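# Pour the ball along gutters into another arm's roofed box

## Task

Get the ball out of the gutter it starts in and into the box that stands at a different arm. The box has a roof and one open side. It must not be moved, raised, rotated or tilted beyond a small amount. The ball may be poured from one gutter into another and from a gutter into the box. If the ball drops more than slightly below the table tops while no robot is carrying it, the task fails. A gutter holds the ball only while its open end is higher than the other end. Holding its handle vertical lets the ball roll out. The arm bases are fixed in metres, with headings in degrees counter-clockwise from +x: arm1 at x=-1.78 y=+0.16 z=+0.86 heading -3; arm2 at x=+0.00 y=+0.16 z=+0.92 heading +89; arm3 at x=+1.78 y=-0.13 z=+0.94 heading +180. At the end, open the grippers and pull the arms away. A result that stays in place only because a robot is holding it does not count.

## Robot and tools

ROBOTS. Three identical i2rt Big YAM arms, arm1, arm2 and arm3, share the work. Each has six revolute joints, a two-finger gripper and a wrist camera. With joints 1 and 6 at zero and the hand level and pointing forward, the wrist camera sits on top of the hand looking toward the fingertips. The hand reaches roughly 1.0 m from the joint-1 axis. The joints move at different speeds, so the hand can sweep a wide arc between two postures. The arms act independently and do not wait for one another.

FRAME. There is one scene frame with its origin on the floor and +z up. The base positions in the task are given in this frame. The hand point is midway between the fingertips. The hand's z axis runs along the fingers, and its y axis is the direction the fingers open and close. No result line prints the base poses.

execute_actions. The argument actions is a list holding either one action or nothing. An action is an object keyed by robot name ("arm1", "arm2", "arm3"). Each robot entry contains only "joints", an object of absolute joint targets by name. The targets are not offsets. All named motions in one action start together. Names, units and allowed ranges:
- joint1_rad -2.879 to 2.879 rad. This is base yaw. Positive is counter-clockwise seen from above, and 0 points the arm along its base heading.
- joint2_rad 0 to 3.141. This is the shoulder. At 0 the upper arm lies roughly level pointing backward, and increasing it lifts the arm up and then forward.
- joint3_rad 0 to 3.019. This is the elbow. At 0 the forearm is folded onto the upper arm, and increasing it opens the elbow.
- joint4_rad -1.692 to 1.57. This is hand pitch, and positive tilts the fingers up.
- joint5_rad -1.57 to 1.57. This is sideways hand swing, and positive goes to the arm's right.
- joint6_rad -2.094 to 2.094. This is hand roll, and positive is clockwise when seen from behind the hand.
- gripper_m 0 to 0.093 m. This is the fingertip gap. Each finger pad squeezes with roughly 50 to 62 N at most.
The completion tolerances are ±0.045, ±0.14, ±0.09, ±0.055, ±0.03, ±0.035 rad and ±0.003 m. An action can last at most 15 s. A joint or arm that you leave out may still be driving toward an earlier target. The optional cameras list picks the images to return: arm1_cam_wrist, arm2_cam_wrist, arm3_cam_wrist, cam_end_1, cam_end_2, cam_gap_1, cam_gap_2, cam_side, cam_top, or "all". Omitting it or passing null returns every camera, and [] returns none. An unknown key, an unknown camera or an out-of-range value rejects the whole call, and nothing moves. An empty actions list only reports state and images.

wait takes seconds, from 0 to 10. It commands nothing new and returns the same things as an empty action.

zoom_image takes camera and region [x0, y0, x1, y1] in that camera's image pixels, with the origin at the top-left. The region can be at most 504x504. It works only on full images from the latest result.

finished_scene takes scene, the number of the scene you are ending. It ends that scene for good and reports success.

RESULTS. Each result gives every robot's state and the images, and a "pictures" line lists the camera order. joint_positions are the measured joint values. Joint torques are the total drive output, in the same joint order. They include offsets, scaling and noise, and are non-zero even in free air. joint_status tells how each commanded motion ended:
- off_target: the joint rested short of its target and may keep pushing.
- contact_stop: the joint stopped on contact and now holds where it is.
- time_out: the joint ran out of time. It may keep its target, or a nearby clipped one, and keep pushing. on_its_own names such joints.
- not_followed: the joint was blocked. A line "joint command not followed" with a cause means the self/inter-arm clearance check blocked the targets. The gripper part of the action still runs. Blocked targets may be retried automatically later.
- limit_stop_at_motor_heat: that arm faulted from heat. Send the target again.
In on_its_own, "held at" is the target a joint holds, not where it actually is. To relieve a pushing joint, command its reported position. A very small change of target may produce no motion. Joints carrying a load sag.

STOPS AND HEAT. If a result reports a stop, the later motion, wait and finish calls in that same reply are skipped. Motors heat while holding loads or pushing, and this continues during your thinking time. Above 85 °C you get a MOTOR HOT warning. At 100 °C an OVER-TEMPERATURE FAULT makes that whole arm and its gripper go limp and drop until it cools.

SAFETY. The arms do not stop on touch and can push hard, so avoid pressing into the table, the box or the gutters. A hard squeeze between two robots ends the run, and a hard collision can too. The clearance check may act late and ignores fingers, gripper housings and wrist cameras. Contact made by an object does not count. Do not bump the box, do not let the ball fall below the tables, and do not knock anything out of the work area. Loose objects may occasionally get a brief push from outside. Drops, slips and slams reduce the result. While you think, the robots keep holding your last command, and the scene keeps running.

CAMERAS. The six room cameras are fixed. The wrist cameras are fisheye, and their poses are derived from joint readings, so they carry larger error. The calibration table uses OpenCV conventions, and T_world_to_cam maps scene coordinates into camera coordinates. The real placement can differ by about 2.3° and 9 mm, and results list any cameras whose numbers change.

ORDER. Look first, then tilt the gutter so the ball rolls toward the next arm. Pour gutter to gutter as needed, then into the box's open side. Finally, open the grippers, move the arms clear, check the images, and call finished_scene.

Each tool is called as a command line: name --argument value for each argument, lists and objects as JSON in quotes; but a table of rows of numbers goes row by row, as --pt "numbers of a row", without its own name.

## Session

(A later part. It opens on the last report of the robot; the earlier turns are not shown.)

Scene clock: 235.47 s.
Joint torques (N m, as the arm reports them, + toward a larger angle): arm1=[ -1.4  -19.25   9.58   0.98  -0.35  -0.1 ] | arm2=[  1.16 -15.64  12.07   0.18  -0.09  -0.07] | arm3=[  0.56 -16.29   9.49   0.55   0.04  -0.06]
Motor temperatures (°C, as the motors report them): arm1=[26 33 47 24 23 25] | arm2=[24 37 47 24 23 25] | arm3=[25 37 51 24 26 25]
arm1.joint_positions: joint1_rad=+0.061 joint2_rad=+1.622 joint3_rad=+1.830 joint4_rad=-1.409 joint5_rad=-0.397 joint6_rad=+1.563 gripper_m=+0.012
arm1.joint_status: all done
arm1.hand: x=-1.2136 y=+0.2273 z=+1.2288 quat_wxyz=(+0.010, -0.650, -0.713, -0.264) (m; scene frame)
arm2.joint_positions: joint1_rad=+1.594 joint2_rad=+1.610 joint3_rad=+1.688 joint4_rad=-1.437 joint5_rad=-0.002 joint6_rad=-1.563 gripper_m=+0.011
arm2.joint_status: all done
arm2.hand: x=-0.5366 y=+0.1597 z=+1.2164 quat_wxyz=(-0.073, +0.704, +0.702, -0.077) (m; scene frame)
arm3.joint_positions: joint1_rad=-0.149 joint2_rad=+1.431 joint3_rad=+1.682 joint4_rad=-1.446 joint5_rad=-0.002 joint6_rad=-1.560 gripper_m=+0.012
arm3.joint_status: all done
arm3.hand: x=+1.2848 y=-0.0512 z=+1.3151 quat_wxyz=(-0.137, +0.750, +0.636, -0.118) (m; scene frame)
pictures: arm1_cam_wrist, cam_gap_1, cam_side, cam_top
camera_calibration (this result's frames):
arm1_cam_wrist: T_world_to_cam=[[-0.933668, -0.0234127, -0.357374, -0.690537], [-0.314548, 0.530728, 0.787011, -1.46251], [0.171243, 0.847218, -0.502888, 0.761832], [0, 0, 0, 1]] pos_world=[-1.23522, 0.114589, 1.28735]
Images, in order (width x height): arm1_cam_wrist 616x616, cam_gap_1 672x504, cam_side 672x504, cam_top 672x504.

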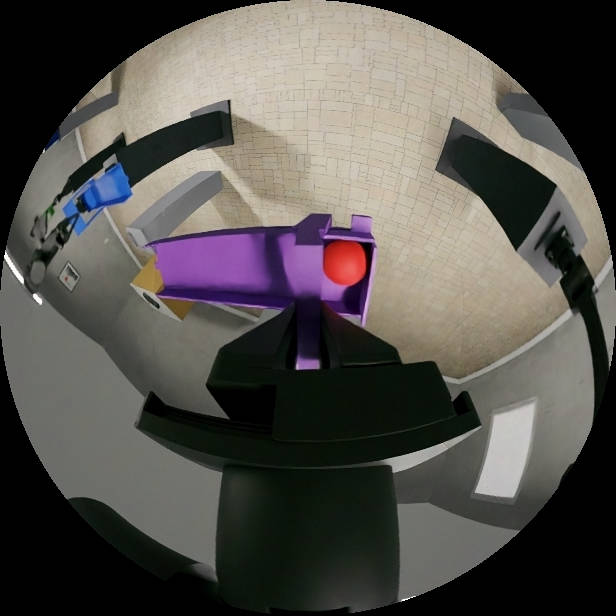

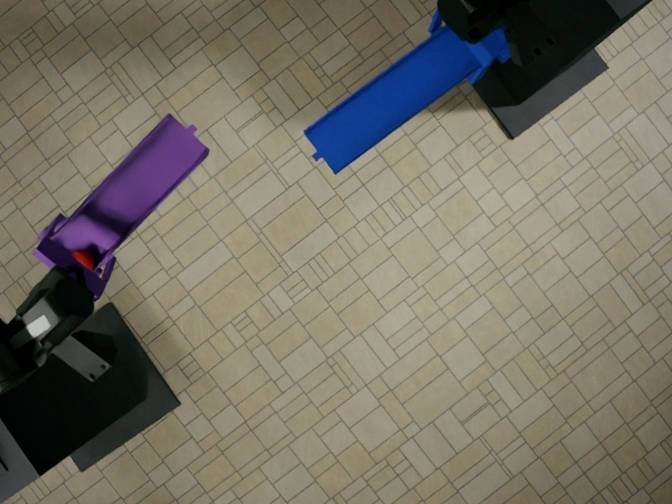

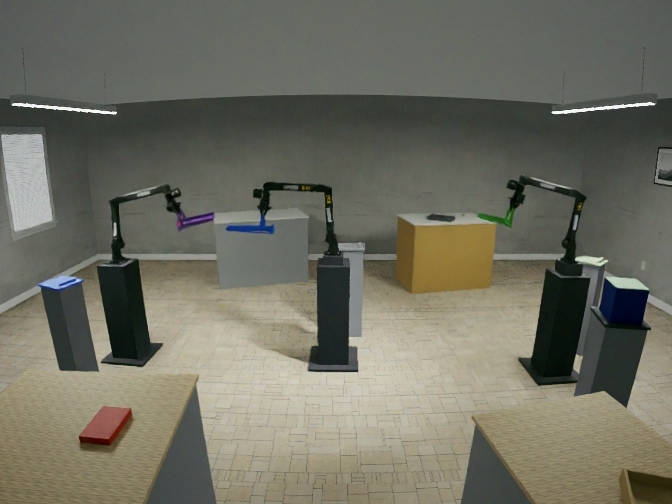

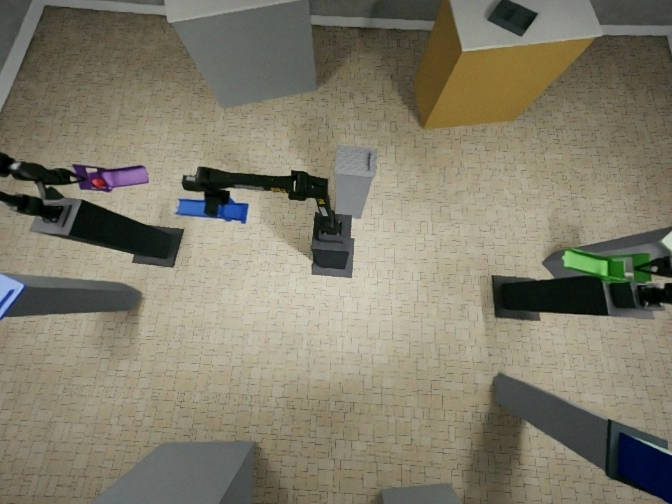

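execute_actions --actions '[]'

Scene clock: 267.93 s.
Joint torques (N m, as the arm reports them, + toward a larger angle): arm1=[ -1.36 -19.31   9.58   0.94  -0.35  -0.1 ] | arm2=[  1.26 -15.64  12.07   0.19  -0.09  -0.07] | arm3=[  0.06 -16.85   9.77   0.55   0.04  -0.06]
Motor temperatures (°C, as the motors report them): arm1=[26 32 49 25 23 25] | arm2=[24 36 47 23 23 25] | arm3=[25 36 52 24 26 25]
arm1.joint_positions: joint1_rad=+0.061 joint2_rad=+1.622 joint3_rad=+1.830 joint4_rad=-1.409 joint5_rad=-0.397 joint6_rad=+1.563 gripper_m=+0.012
arm1.joint_status: all done
arm1.hand: x=-1.2136 y=+0.2273 z=+1.2288 quat_wxyz=(+0.010, -0.650, -0.712, -0.264) (m; scene frame)
arm2.joint_positions: joint1_rad=+1.594 joint2_rad=+1.610 joint3_rad=+1.688 joint4_rad=-1.437 joint5_rad=-0.002 joint6_rad=-1.563 gripper_m=+0.011
arm2.joint_status: all done
arm2.hand: x=-0.5366 y=+0.1597 z=+1.2164 quat_wxyz=(-0.073, +0.704, +0.703, -0.077) (m; scene frame)
arm3.joint_positions: joint1_rad=-0.149 joint2_rad=+1.431 joint3_rad=+1.682 joint4_rad=-1.446 joint5_rad=-0.002 joint6_rad=-1.560 gripper_m=+0.012
arm3.joint_status: all done
arm3.hand: x=+1.2848 y=-0.0512 z=+1.3151 quat_wxyz=(-0.137, +0.750, +0.636, -0.118) (m; scene frame)
pictures: arm1_cam_wrist, arm2_cam_wrist, arm3_cam_wrist, cam_end_1, cam_end_2, cam_gap_1, cam_gap_2, cam_side, cam_top
camera_calibration (this result's frames):
arm1_cam_wrist: T_world_to_cam=[[-0.933728, -0.0230614, -0.357239, -0.690857], [-0.314257, 0.530733, 0.787125, -1.4623], [0.171446, 0.847225, -0.502807, 0.761978], [0, 0, 0, 1]] pos_world=[-1.23525, 0.114589, 1.28734]
arm2_cam_wrist: T_world_to_cam=[[-0.979828, 0.00215146, 0.199831, -0.768703], [0.115881, 0.820783, 0.559363, -0.742065], [-0.162814, 0.571236, -0.804475, 0.924912], [0, 0, 0, 1]] pos_world=[-0.516617, 0.0823847, 1.31276]
arm3_cam_wrist: T_world_to_cam=[[-0.921387, 0.166703, 0.351077, 0.731044], [0.34423, 0.769399, 0.538081, -1.1029], [-0.180419, 0.616632, -0.766299, 1.39267], [0, 0, 0, 1]] pos_world=[1.30449, -0.132062, 1.404]
Images, in order (width x height): arm1_cam_wrist 616x616, arm2_cam_wrist 616x616, arm3_cam_wrist 616x616, cam_end_1 672x504, cam_end_2 672x504, cam_gap_1 672x504, cam_gap_2 672x504, cam_side 672x504, cam_top 672x504.

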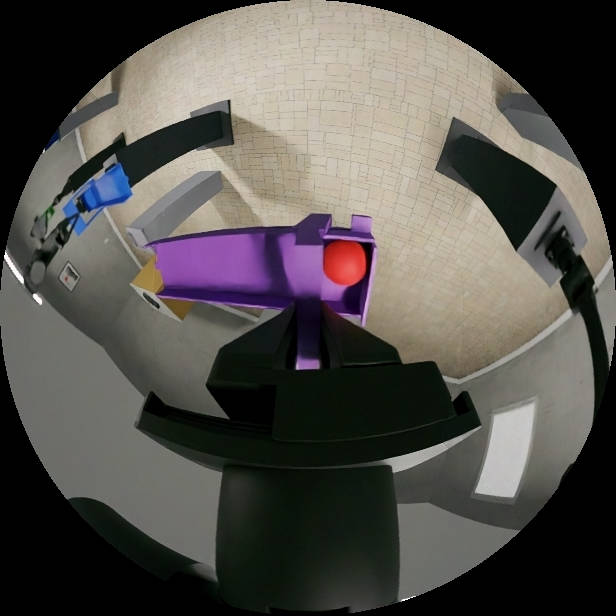

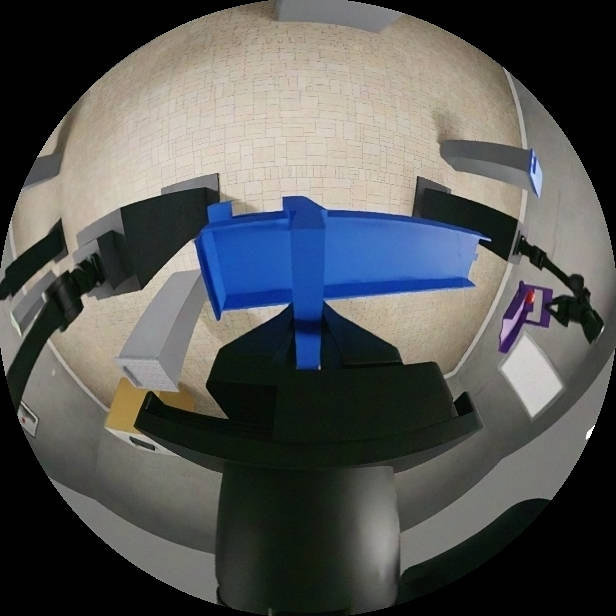

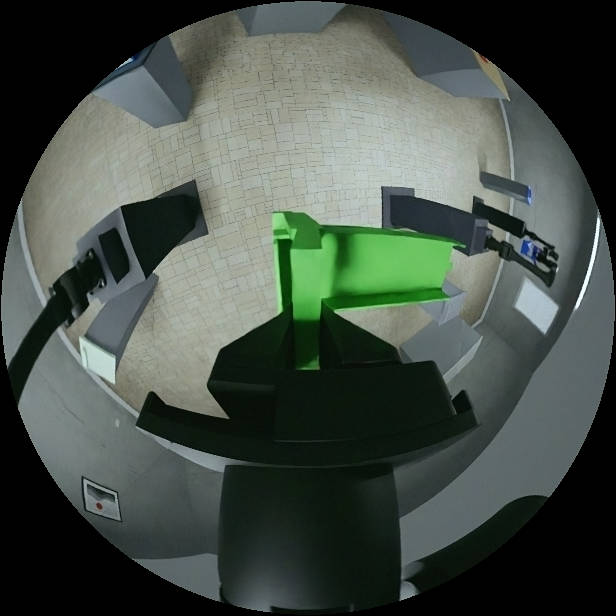

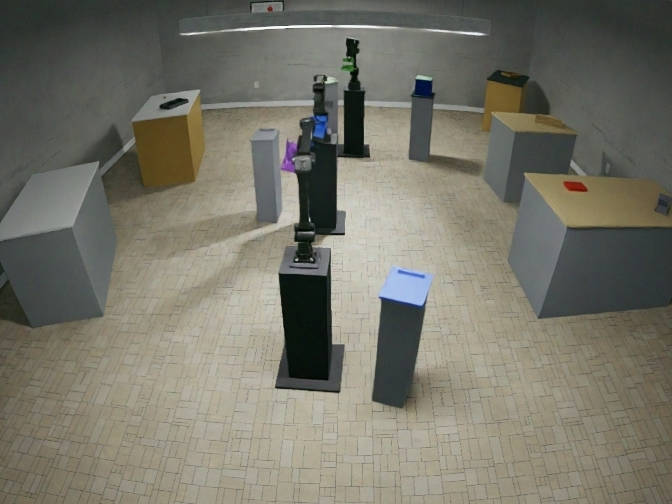

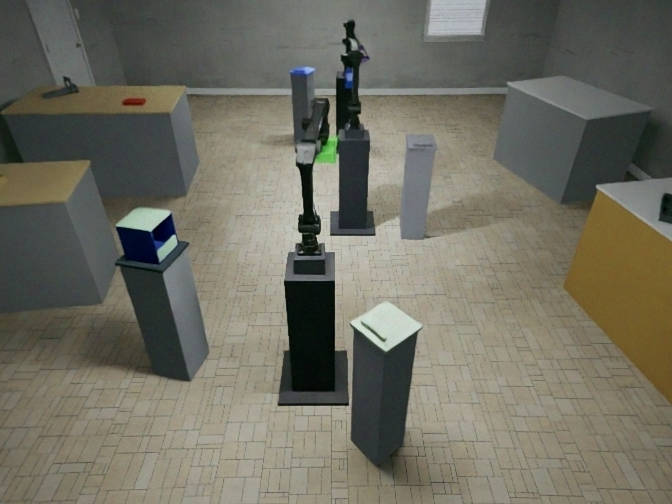

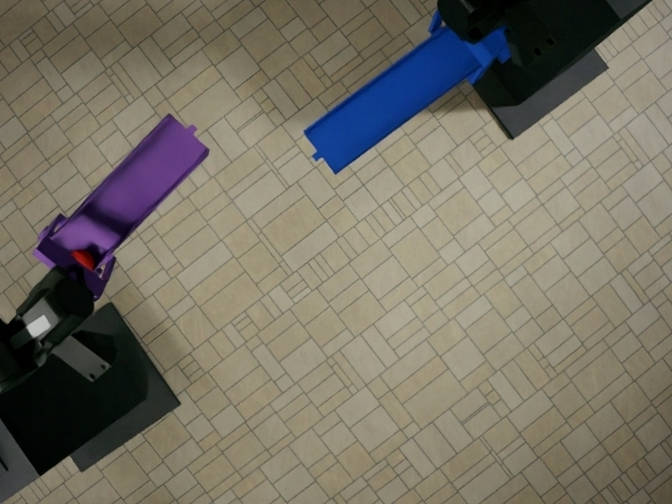

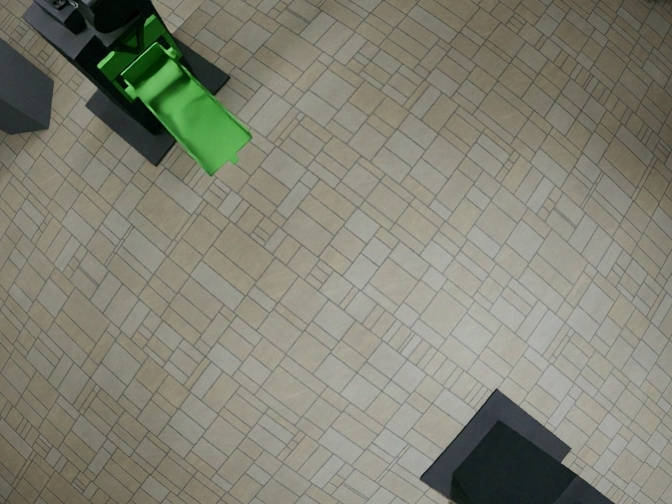

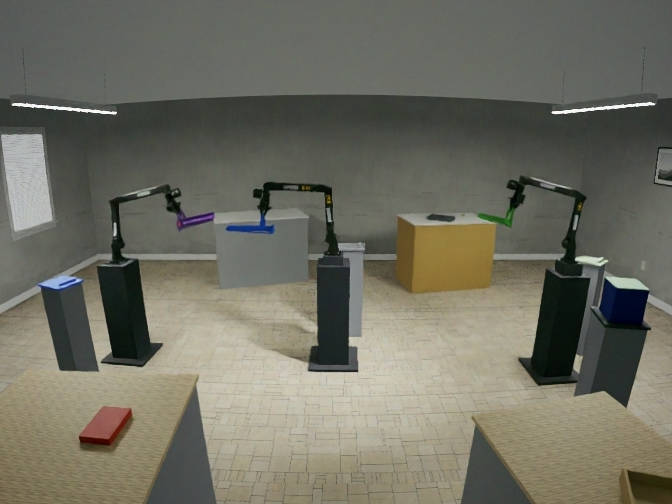

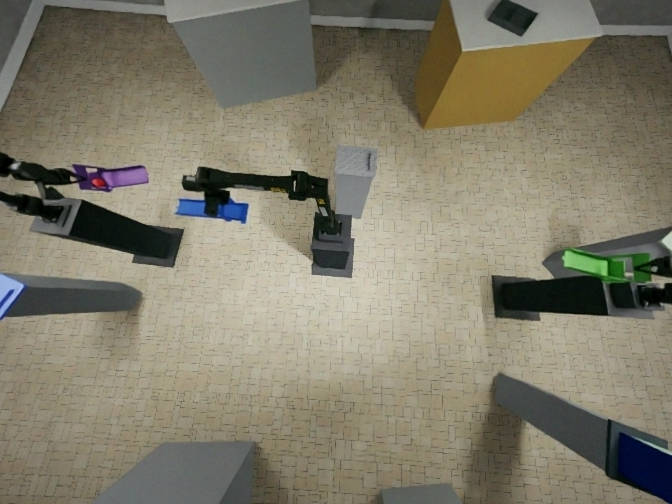

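execute_actions --actions '[{"arm1":{"joints":{"joint1_rad":0.052,"joint5_rad":0.0}},"arm2":{"joints":{"joint1_rad":1.588,"joint2_rad":2.0,"joint3_rad":1.76,"joint4_rad":-1.2,"joint5_rad":0.0,"joint6_rad":-1.571}}}]' --cameras '["cam_side","cam_top"]'

execute_actions --actions '[{"arm2":{"joints":{"joint2_rad":2.29,"joint3_rad":2.17,"joint4_rad":-1.055}}}]' --cameras '["cam_side","cam_top","cam_gap_1","arm1_cam_wrist"]'

Scene clock: 296.83 s.
Joint torques (N m, as the arm reports them, + toward a larger angle): arm1=[ -1.3  -19.23   9.56   0.94   0.17  -0.13] | arm2=[  1.36 -21.56  13.26   1.12  -0.09  -0.08] | arm3=[ -0.34 -16.28   9.65   0.61   0.     0.01]
Motor temperatures (°C, as the motors report them): arm1=[26 32 50 25 23 25] | arm2=[24 37 48 23 23 25] | arm3=[25 36 52 24 26 25]
arm1.joint_positions: joint1_rad=+0.060 joint2_rad=+1.622 joint3_rad=+1.830 joint4_rad=-1.409 joint5_rad=-0.002 joint6_rad=+1.566 gripper_m=+0.012
arm1.joint_status: all done
arm1.hand: x=-1.2082 y=+0.1606 z=+1.2163 quat_wxyz=(-0.129, -0.691, -0.700, -0.131) (m; scene frame)
arm2.joint_positions: joint1_rad=+1.594 joint2_rad=+2.022 joint3_rad=+1.726 joint4_rad=-1.215 joint5_rad=-0.002 joint6_rad=-1.564 gripper_m=+0.011
arm2.joint_status: all done
arm2.hand: x=-0.6279 y=+0.1587 z=+1.0054 quat_wxyz=(-0.020, +0.707, +0.706, -0.023) (m; scene frame)
arm3.joint_positions: joint1_rad=-0.149 joint2_rad=+1.431 joint3_rad=+1.682 joint4_rad=-1.446 joint5_rad=-0.002 joint6_rad=-1.560 gripper_m=+0.012
arm3.joint_status: not commanded
arm3.hand: x=+1.2848 y=-0.0512 z=+1.3151 quat_wxyz=(-0.137, +0.750, +0.636, -0.118) (m; scene frame)
pictures: cam_side, cam_top
Images, in order (width x height): cam_side 672x504, cam_top 672x504.

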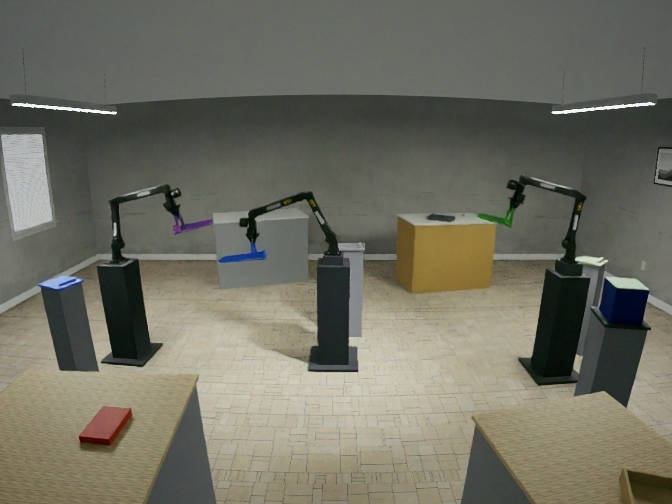

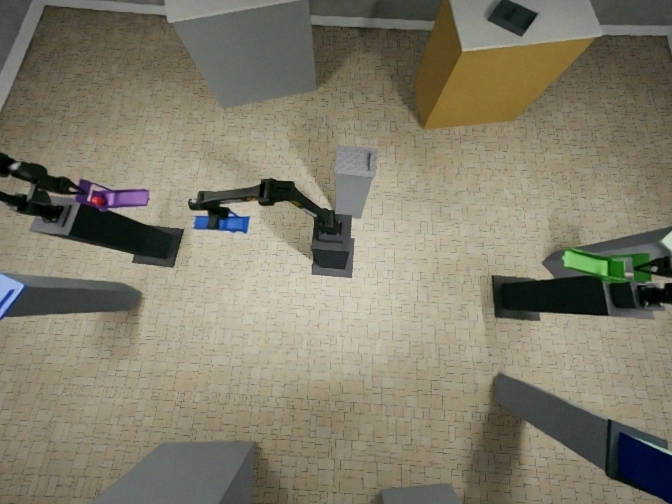

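Scene clock: 298.13 s.
Joint torques (N m, as the arm reports them, + toward a larger angle): arm1=[ -1.29 -19.41   9.61   0.93   0.17  -0.12] | arm2=[  1.37 -25.97  16.16   1.55  -0.1   -0.05] | arm3=[ -0.46 -16.35   9.64   0.82   0.04   0.01]
Motor temperatures (°C, as the motors report them): arm1=[26 32 50 25 23 25] | arm2=[24 37 48 23 23 25] | arm3=[25 36 52 24 26 25]
arm1.joint_positions: joint1_rad=+0.060 joint2_rad=+1.622 joint3_rad=+1.830 joint4_rad=-1.409 joint5_rad=-0.002 joint6_rad=+1.566 gripper_m=+0.012
arm1.joint_status: not commanded
arm1.hand: x=-1.2082 y=+0.1606 z=+1.2163 quat_wxyz=(-0.129, -0.691, -0.700, -0.131) (m; scene frame)
arm2.joint_positions: joint1_rad=+1.594 joint2_rad=+2.305 joint3_rad=+2.116 joint4_rad=-1.070 joint5_rad=-0.002 joint6_rad=-1.565 gripper_m=+0.011
arm2.joint_status: all done
arm2.hand: x=-0.7764 y=+0.1578 z=+0.9816 quat_wxyz=(-0.108, +0.699, +0.698, -0.113) (m; scene frame)
arm3.joint_positions: joint1_rad=-0.149 joint2_rad=+1.431 joint3_rad=+1.682 joint4_rad=-1.446 joint5_rad=-0.002 joint6_rad=-1.560 gripper_m=+0.012
arm3.joint_status: not commanded
arm3.hand: x=+1.2848 y=-0.0512 z=+1.3151 quat_wxyz=(-0.137, +0.750, +0.636, -0.118) (m; scene frame)
pictures: arm1_cam_wrist, cam_gap_1, cam_side, cam_top
camera_calibration (this result's frames):
arm1_cam_wrist: T_world_to_cam=[[-0.935737, -0.0166511, -0.352306, -0.701233], [-0.216269, 0.816148, 0.535846, -1.03721], [0.278611, 0.577603, -0.767301, 1.30578], [0, 0, 0, 1]] pos_world=[-1.24429, 0.0806181, 1.31067]
Images, in order (width x height): arm1_cam_wrist 616x616, cam_gap_1 672x504, cam_side 672x504, cam_top 672x504.

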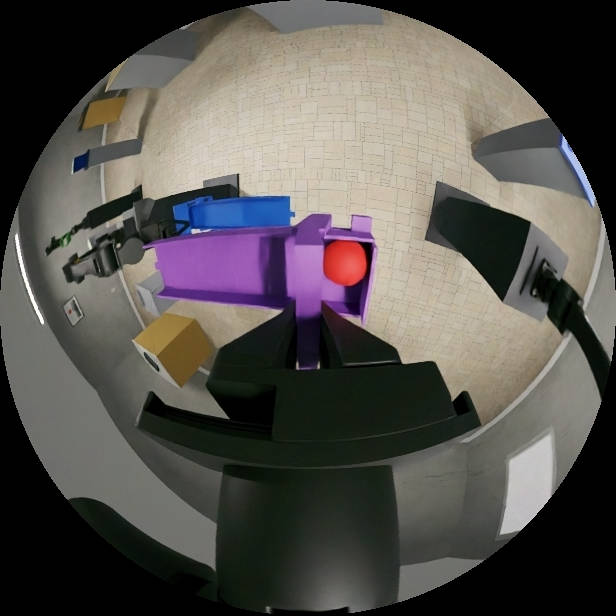

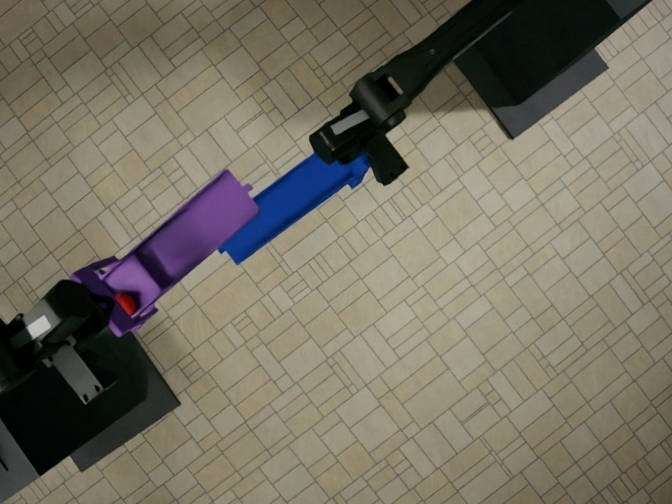

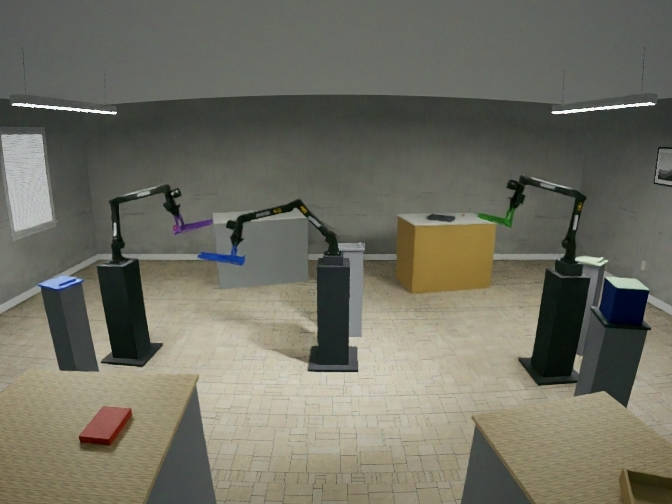

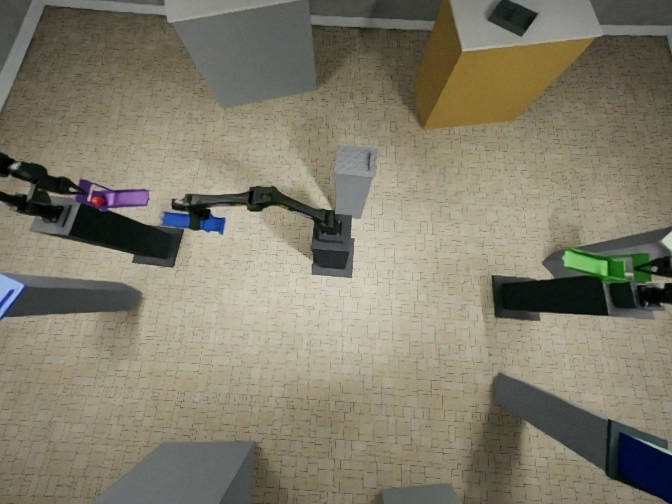

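execute_actions --actions '[{"arm1":{"joints":{"joint1_rad":0.052,"joint2_rad":1.775,"joint3_rad":1.9,"joint4_rad":-1.33,"joint6_rad":1.571}}}]' --cameras '["cam_side","cam_top","cam_gap_1","arm1_cam_wrist"]'

Scene clock: 322.03 s.
Joint torques (N m, as the arm reports them, + toward a larger angle): arm1=[ -1.17 -23.5   11.75   1.19   0.17  -0.12] | arm2=[  1.28 -25.75  15.96   1.51  -0.1   -0.05] | arm3=[ -0.19 -15.86   9.78   0.53   0.05  -0.02]
Motor temperatures (°C, as the motors report them): arm1=[26 33 51 25 23 25] | arm2=[24 41 53 24 23 25] | arm3=[25 36 52 24 26 25]
arm1.joint_positions: joint1_rad=+0.060 joint2_rad=+1.807 joint3_rad=+1.850 joint4_rad=-1.350 joint5_rad=-0.002 joint6_rad=+1.566 gripper_m=+0.012
arm1.joint_status: all done
arm1.hand: x=-1.1577 y=+0.1610 z=+1.1237 quat_wxyz=(-0.092, -0.696, -0.705, -0.094) (m; scene frame)
arm2.joint_positions: joint1_rad=+1.594 joint2_rad=+2.305 joint3_rad=+2.116 joint4_rad=-1.070 joint5_rad=-0.002 joint6_rad=-1.565 gripper_m=+0.011
arm2.joint_status: not commanded
arm2.hand: x=-0.7764 y=+0.1578 z=+0.9816 quat_wxyz=(-0.108, +0.699, +0.698, -0.113) (m; scene frame)
arm3.joint_positions: joint1_rad=-0.149 joint2_rad=+1.431 joint3_rad=+1.682 joint4_rad=-1.446 joint5_rad=-0.002 joint6_rad=-1.560 gripper_m=+0.012
arm3.joint_status: not commanded
arm3.hand: x=+1.2848 y=-0.0512 z=+1.3151 quat_wxyz=(-0.137, +0.750, +0.636, -0.118) (m; scene frame)
pictures: arm1_cam_wrist, cam_gap_1, cam_side, cam_top
camera_calibration (this result's frames):
arm1_cam_wrist: T_world_to_cam=[[-0.967674, -0.0169055, -0.251636, -0.836724], [-0.158585, 0.816605, 0.554983, -0.931812], [0.196105, 0.576949, -0.792889, 1.15379], [0, 0, 0, 1]] pos_world=[-1.18371, 0.0810998, 1.22142]
Images, in order (width x height): arm1_cam_wrist 616x616, cam_gap_1 672x504, cam_side 672x504, cam_top 672x504.

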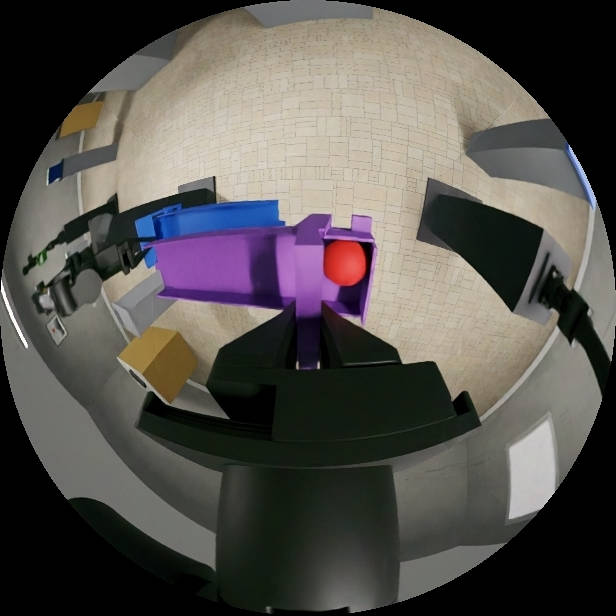

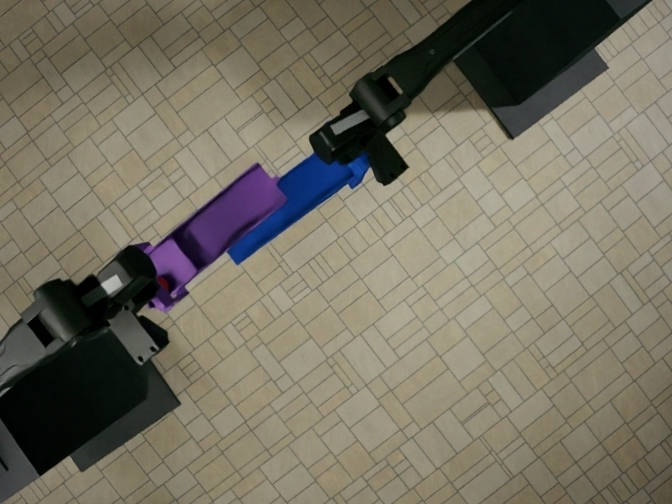

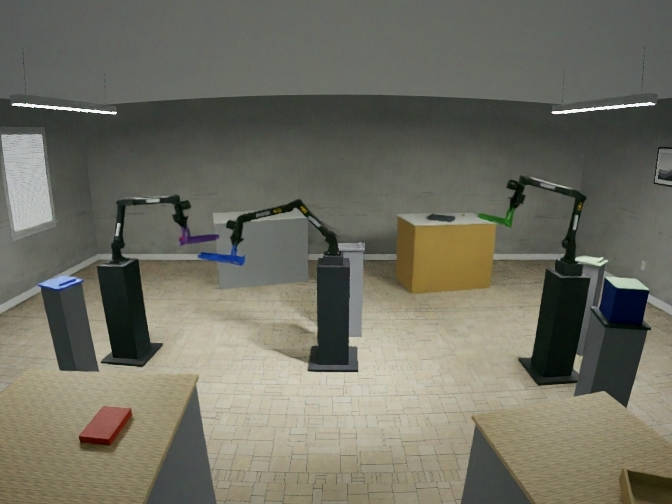

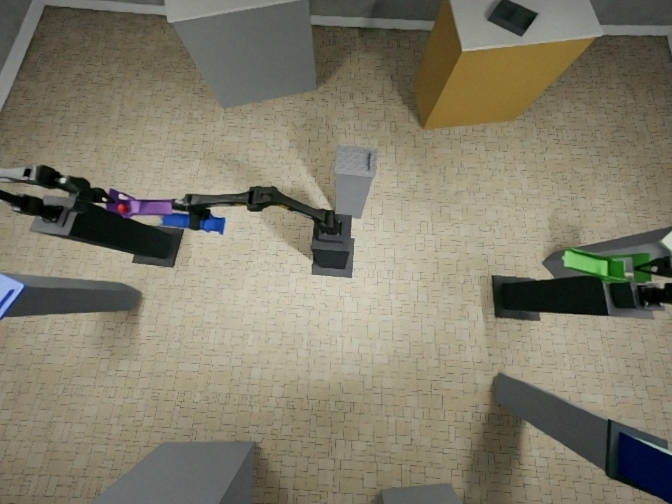

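zoom_image --camera "cam_gap_1" --region '[120, 100, 420, 325]'

zoom_image --camera "cam_side" --region '[150, 190, 290, 295]'

Region (120, 100, 420, 325) of cam_gap_1's 672x504 image, scaled by 1.680, with more detail than that image has; it fills the top 378 rows of this view, and the rest is white.

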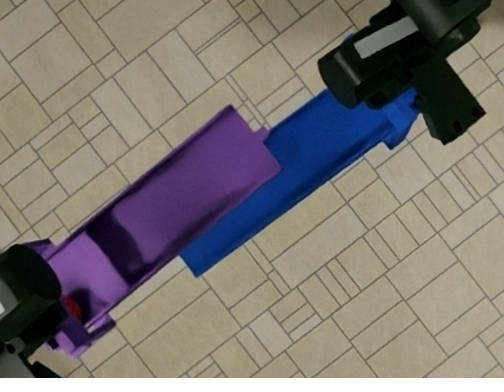

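Region (150, 190, 290, 295) of cam_side's 672x504 image, scaled by 3.600, with more detail than that image has; it fills the top 378 rows of this view, and the rest is white.

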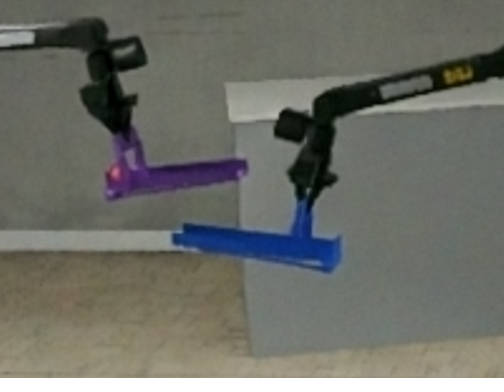

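execute_actions --actions '[{"arm1":{"joints":{"joint4_rad":-1.595}}}]' --cameras '[]'

wait --seconds 1.5

Scene clock: 342.60 s.
Joint torques (N m, as the arm reports them, + toward a larger angle): arm1=[ -1.28 -23.1   11.41  -0.28   0.18  -0.1 ] | arm2=[  1.17 -25.73  15.96   1.5   -0.09  -0.05] | arm3=[  0.11 -16.29   9.61   0.72   0.03  -0.04]
Motor temperatures (°C, as the motors report them): arm1=[26 34 56 25 23 25] | arm2=[24 43 54 24 23 25] | arm3=[25 35 53 24 26 25]
arm1.joint_positions: joint1_rad=+0.060 joint2_rad=+1.807 joint3_rad=+1.850 joint4_rad=-1.585 joint5_rad=-0.002 joint6_rad=+1.566 gripper_m=+0.012
arm1.joint_status: all done
arm1.hand: x=-1.2147 y=+0.1605 z=+1.1154 quat_wxyz=(-0.010, -0.703, -0.712, -0.011) (m; scene frame)
arm2.joint_positions: joint1_rad=+1.594 joint2_rad=+2.305 joint3_rad=+2.116 joint4_rad=-1.070 joint5_rad=-0.002 joint6_rad=-1.565 gripper_m=+0.011
arm2.joint_status: not commanded
arm2.hand: x=-0.7764 y=+0.1578 z=+0.9816 quat_wxyz=(-0.108, +0.699, +0.698, -0.113) (m; scene frame)
arm3.joint_positions: joint1_rad=-0.149 joint2_rad=+1.431 joint3_rad=+1.682 joint4_rad=-1.446 joint5_rad=-0.002 joint6_rad=-1.560 gripper_m=+0.012
arm3.joint_status: not commanded
arm3.hand: x=+1.2848 y=-0.0512 z=+1.3151 quat_wxyz=(-0.137, +0.750, +0.636, -0.118) (m; scene frame)
pictures: none
No camera images: the call's "cameras" was empty. Leave "cameras" out to get every camera's image.

Scene clock: 344.10 s.
Joint torques (N m, as the arm reports them, + toward a larger angle): arm1=[ -1.24 -22.96  11.39  -0.2    0.16  -0.09] | arm2=[  1.33 -25.14  15.93   1.38  -0.12  -0.04] | arm3=[ -0.68 -16.31   9.78   0.68   0.05  -0.02]
Motor temperatures (°C, as the motors report them): arm1=[26 34 56 25 23 25] | arm2=[24 43 54 24 23 25] | arm3=[25 35 53 24 26 25]
arm1.joint_positions: joint1_rad=+0.060 joint2_rad=+1.807 joint3_rad=+1.850 joint4_rad=-1.586 joint5_rad=-0.002 joint6_rad=+1.566 gripper_m=+0.012
arm1.joint_status: all done
arm1.hand: x=-1.2150 y=+0.1605 z=+1.1156 quat_wxyz=(-0.009, -0.703, -0.712, -0.011) (m; scene frame)
arm2.joint_positions: joint1_rad=+1.594 joint2_rad=+2.305 joint3_rad=+2.117 joint4_rad=-1.070 joint5_rad=-0.002 joint6_rad=-1.565 gripper_m=+0.011
arm2.joint_status: not commanded
arm2.hand: x=-0.7768 y=+0.1579 z=+0.9817 quat_wxyz=(-0.109, +0.698, +0.698, -0.113) (m; scene frame)
arm3.joint_positions: joint1_rad=-0.149 joint2_rad=+1.431 joint3_rad=+1.682 joint4_rad=-1.446 joint5_rad=-0.002 joint6_rad=-1.560 gripper_m=+0.012
arm3.joint_status: not commanded
arm3.hand: x=+1.2848 y=-0.0512 z=+1.3151 quat_wxyz=(-0.137, +0.750, +0.636, -0.118) (m; scene frame)
wait: 1.50 s; at rest by 0.27 s
pictures: arm1_cam_wrist, arm2_cam_wrist, arm3_cam_wrist, cam_end_1, cam_end_2, cam_gap_1, cam_gap_2, cam_side, cam_top
camera_calibration (this result's frames):
arm1_cam_wrist: T_world_to_cam=[[-0.999672, -0.0171615, -0.0190085, -1.19255], [-0.0249733, 0.817666, 0.575151, -0.796327], [0.00567215, 0.575437, -0.817826, 0.955503], [0, 0, 0, 1]] pos_world=[-1.21747, 0.0808319, 1.21678]
arm2_cam_wrist: T_world_to_cam=[[-0.954543, 0.000642146, 0.298071, -1.03378], [0.170844, 0.820619, 0.545341, -0.524981], [-0.244253, 0.571475, -0.783426, 0.61409], [0, 0, 0, 1]] pos_world=[-0.74711, 0.0805356, 1.07553]
arm3_cam_wrist: T_world_to_cam=[[-0.921387, 0.166703, 0.351077, 0.731044], [0.34423, 0.769399, 0.538081, -1.1029], [-0.180419, 0.616632, -0.766299, 1.39267], [0, 0, 0, 1]] pos_world=[1.30449, -0.132062, 1.404]
Images, in order (width x height): arm1_cam_wrist 616x616, arm2_cam_wrist 616x616, arm3_cam_wrist 616x616, cam_end_1 672x504, cam_end_2 672x504, cam_gap_1 672x504, cam_gap_2 672x504, cam_side 672x504, cam_top 672x504.

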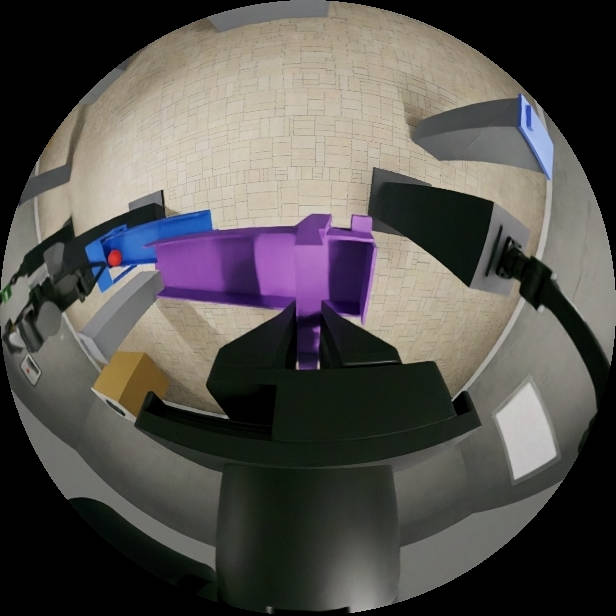

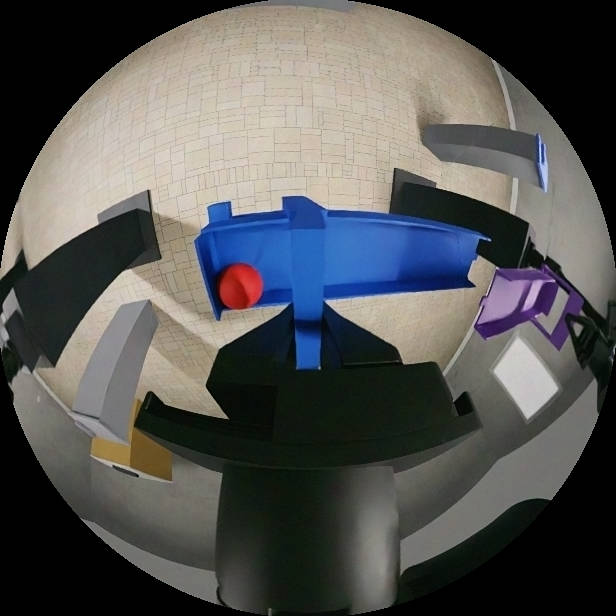

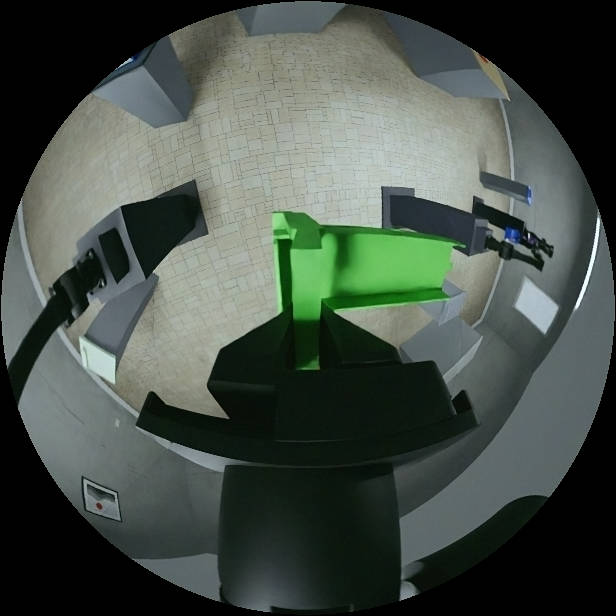

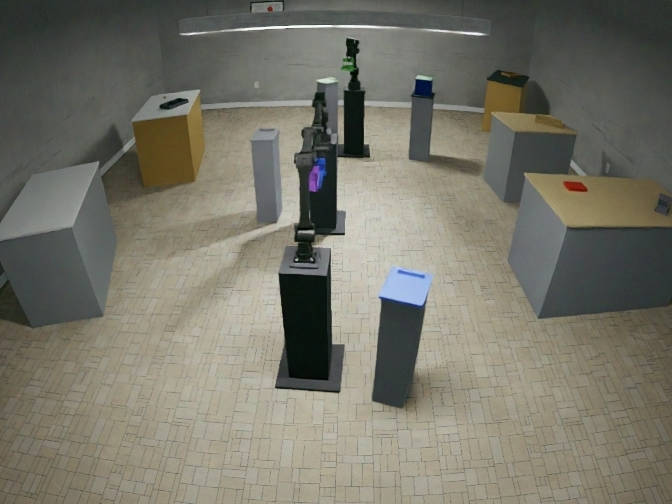

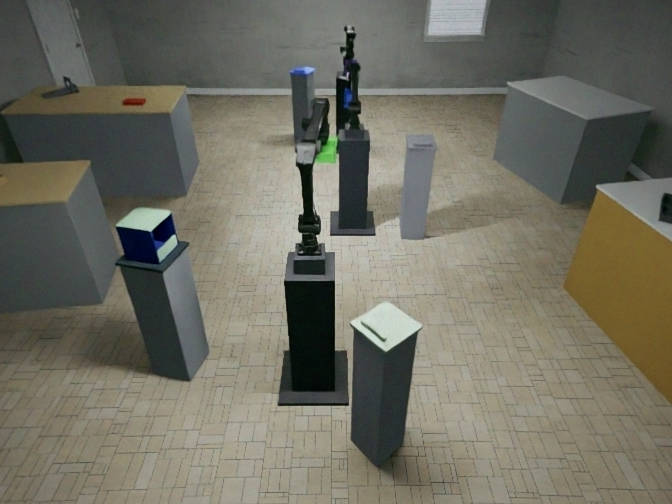

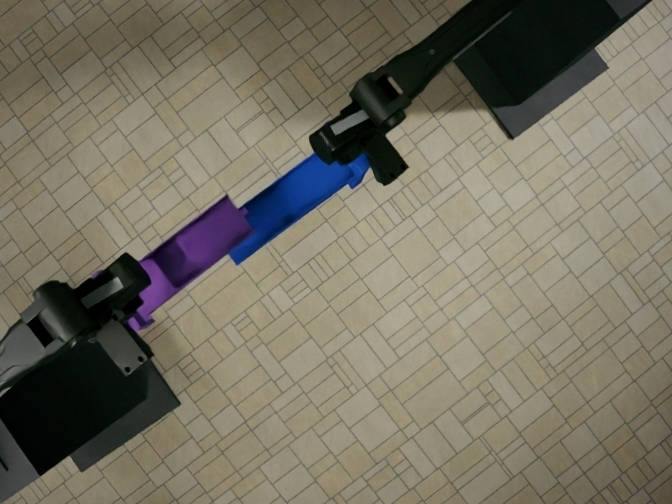

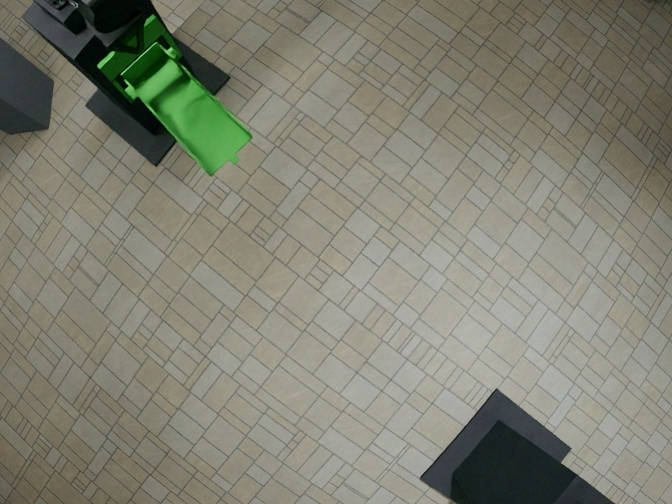

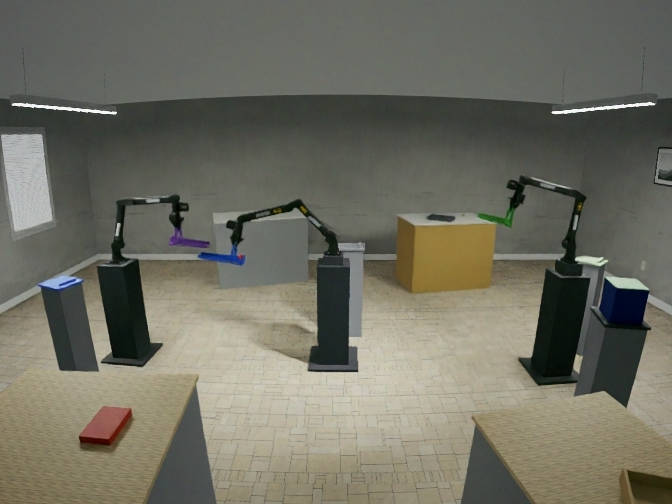

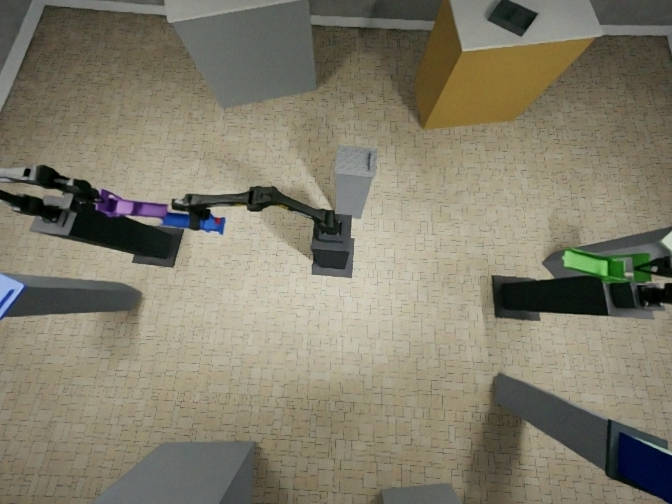

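execute_actions --actions '[{"arm1":{"joints":{"joint2_rad":1.45,"joint3_rad":1.85,"joint4_rad":-1.65}}}]' --cameras '[]'

execute_actions --actions '[{"arm1":{"joints":{"joint1_rad":-2.074,"joint5_rad":-0.199,"joint6_rad":-0.253}},"arm2":{"joints":{"joint2_rad":1.9,"joint3_rad":1.95,"joint4_rad":-1.1}}}]' --cameras '["cam_side","cam_top","arm2_cam_wrist"]'

Scene clock: 358.57 s.
Joint torques (N m, as the arm reports them, + toward a larger angle): arm1=[ -1.29 -14.92   8.54   0.41   0.16  -0.12] | arm2=[  1.31 -25.72  15.92   1.48  -0.11  -0.04] | arm3=[  0.04 -16.24   9.59   0.66   0.03  -0.07]
Motor temperatures (°C, as the motors report them): arm1=[26 35 56 24 23 25] | arm2=[24 43 54 24 23 25] | arm3=[25 35 53 24 26 25]
arm1.joint_positions: joint1_rad=+0.060 joint2_rad=+1.465 joint3_rad=+1.838 joint4_rad=-1.647 joint5_rad=-0.001 joint6_rad=+1.566 gripper_m=+0.012
arm1.joint_status: all done
arm1.hand: x=-1.3028 y=+0.1598 z=+1.2801 quat_wxyz=(-0.104, -0.695, -0.704, -0.105) (m; scene frame)
arm2.joint_positions: joint1_rad=+1.594 joint2_rad=+2.305 joint3_rad=+2.117 joint4_rad=-1.070 joint5_rad=-0.002 joint6_rad=-1.565 gripper_m=+0.011
arm2.joint_status: not commanded
arm2.hand: x=-0.7768 y=+0.1579 z=+0.9817 quat_wxyz=(-0.109, +0.698, +0.698, -0.113) (m; scene frame)
arm3.joint_positions: joint1_rad=-0.149 joint2_rad=+1.431 joint3_rad=+1.682 joint4_rad=-1.446 joint5_rad=-0.002 joint6_rad=-1.560 gripper_m=+0.012
arm3.joint_status: not commanded
arm3.hand: x=+1.2848 y=-0.0512 z=+1.3151 quat_wxyz=(-0.137, +0.750, +0.636, -0.118) (m; scene frame)
pictures: none
No camera images: the call's "cameras" was empty. Leave "cameras" out to get every camera's image.

Scene clock: 360.87 s.
Joint torques (N m, as the arm reports them, + toward a larger angle): arm1=[ -0.23 -15.26   8.57   0.45  -0.41  -0.19] | arm2=[  1.3  -19.97  13.88   1.03  -0.11  -0.03] | arm3=[ -0.11 -15.89   9.81   0.65   0.05  -0.08]
Motor temperatures (°C, as the motors report them): arm1=[26 34 55 24 23 25] | arm2=[24 43 54 24 23 25] | arm3=[25 35 53 24 26 25]
arm1.joint_positions: joint1_rad=-2.080 joint2_rad=+1.468 joint3_rad=+1.838 joint4_rad=-1.647 joint5_rad=-0.194 joint6_rad=-0.247 gripper_m=+0.012
arm1.joint_status: all done
arm1.hand: x=-2.0060 y=-0.2651 z=+1.2821 quat_wxyz=(-0.143, -0.788, -0.590, +0.100) (m; scene frame)
arm2.joint_positions: joint1_rad=+1.594 joint2_rad=+1.907 joint3_rad=+1.925 joint4_rad=-1.098 joint5_rad=-0.002 joint6_rad=-1.565 gripper_m=+0.011
arm2.joint_status: all done
arm2.hand: x=-0.7084 y=+0.1587 z=+1.1760 quat_wxyz=(-0.170, +0.686, +0.686, -0.174) (m; scene frame)
arm3.joint_positions: joint1_rad=-0.149 joint2_rad=+1.431 joint3_rad=+1.682 joint4_rad=-1.446 joint5_rad=-0.002 joint6_rad=-1.560 gripper_m=+0.012
arm3.joint_status: not commanded
arm3.hand: x=+1.2848 y=-0.0512 z=+1.3151 quat_wxyz=(-0.137, +0.750, +0.636, -0.118) (m; scene frame)
pictures: arm2_cam_wrist, cam_side, cam_top
camera_calibration (this result's frames):
arm2_cam_wrist: T_world_to_cam=[[-0.887145, 0.00143336, 0.461488, -1.17089], [0.264485, 0.821053, 0.505885, -0.530654], [-0.378181, 0.57085, -0.728773, 0.623438], [0, 0, 0, 1]] pos_world=[-0.662627, 0.0814844, 1.26315]
Images, in order (width x height): arm2_cam_wrist 616x616, cam_side 672x504, cam_top 672x504.

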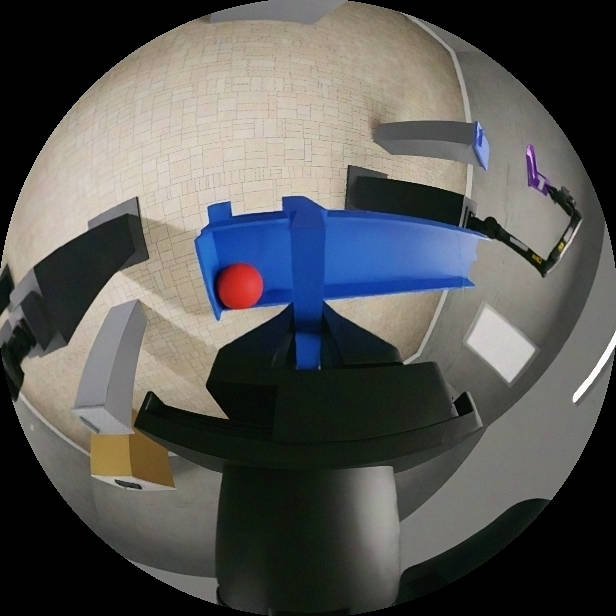

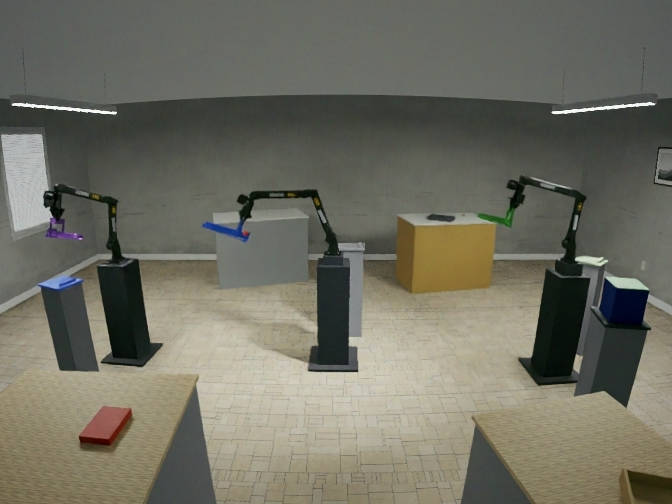

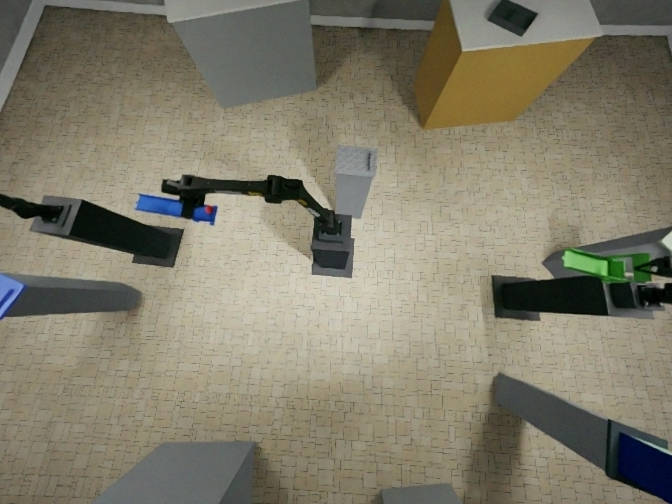

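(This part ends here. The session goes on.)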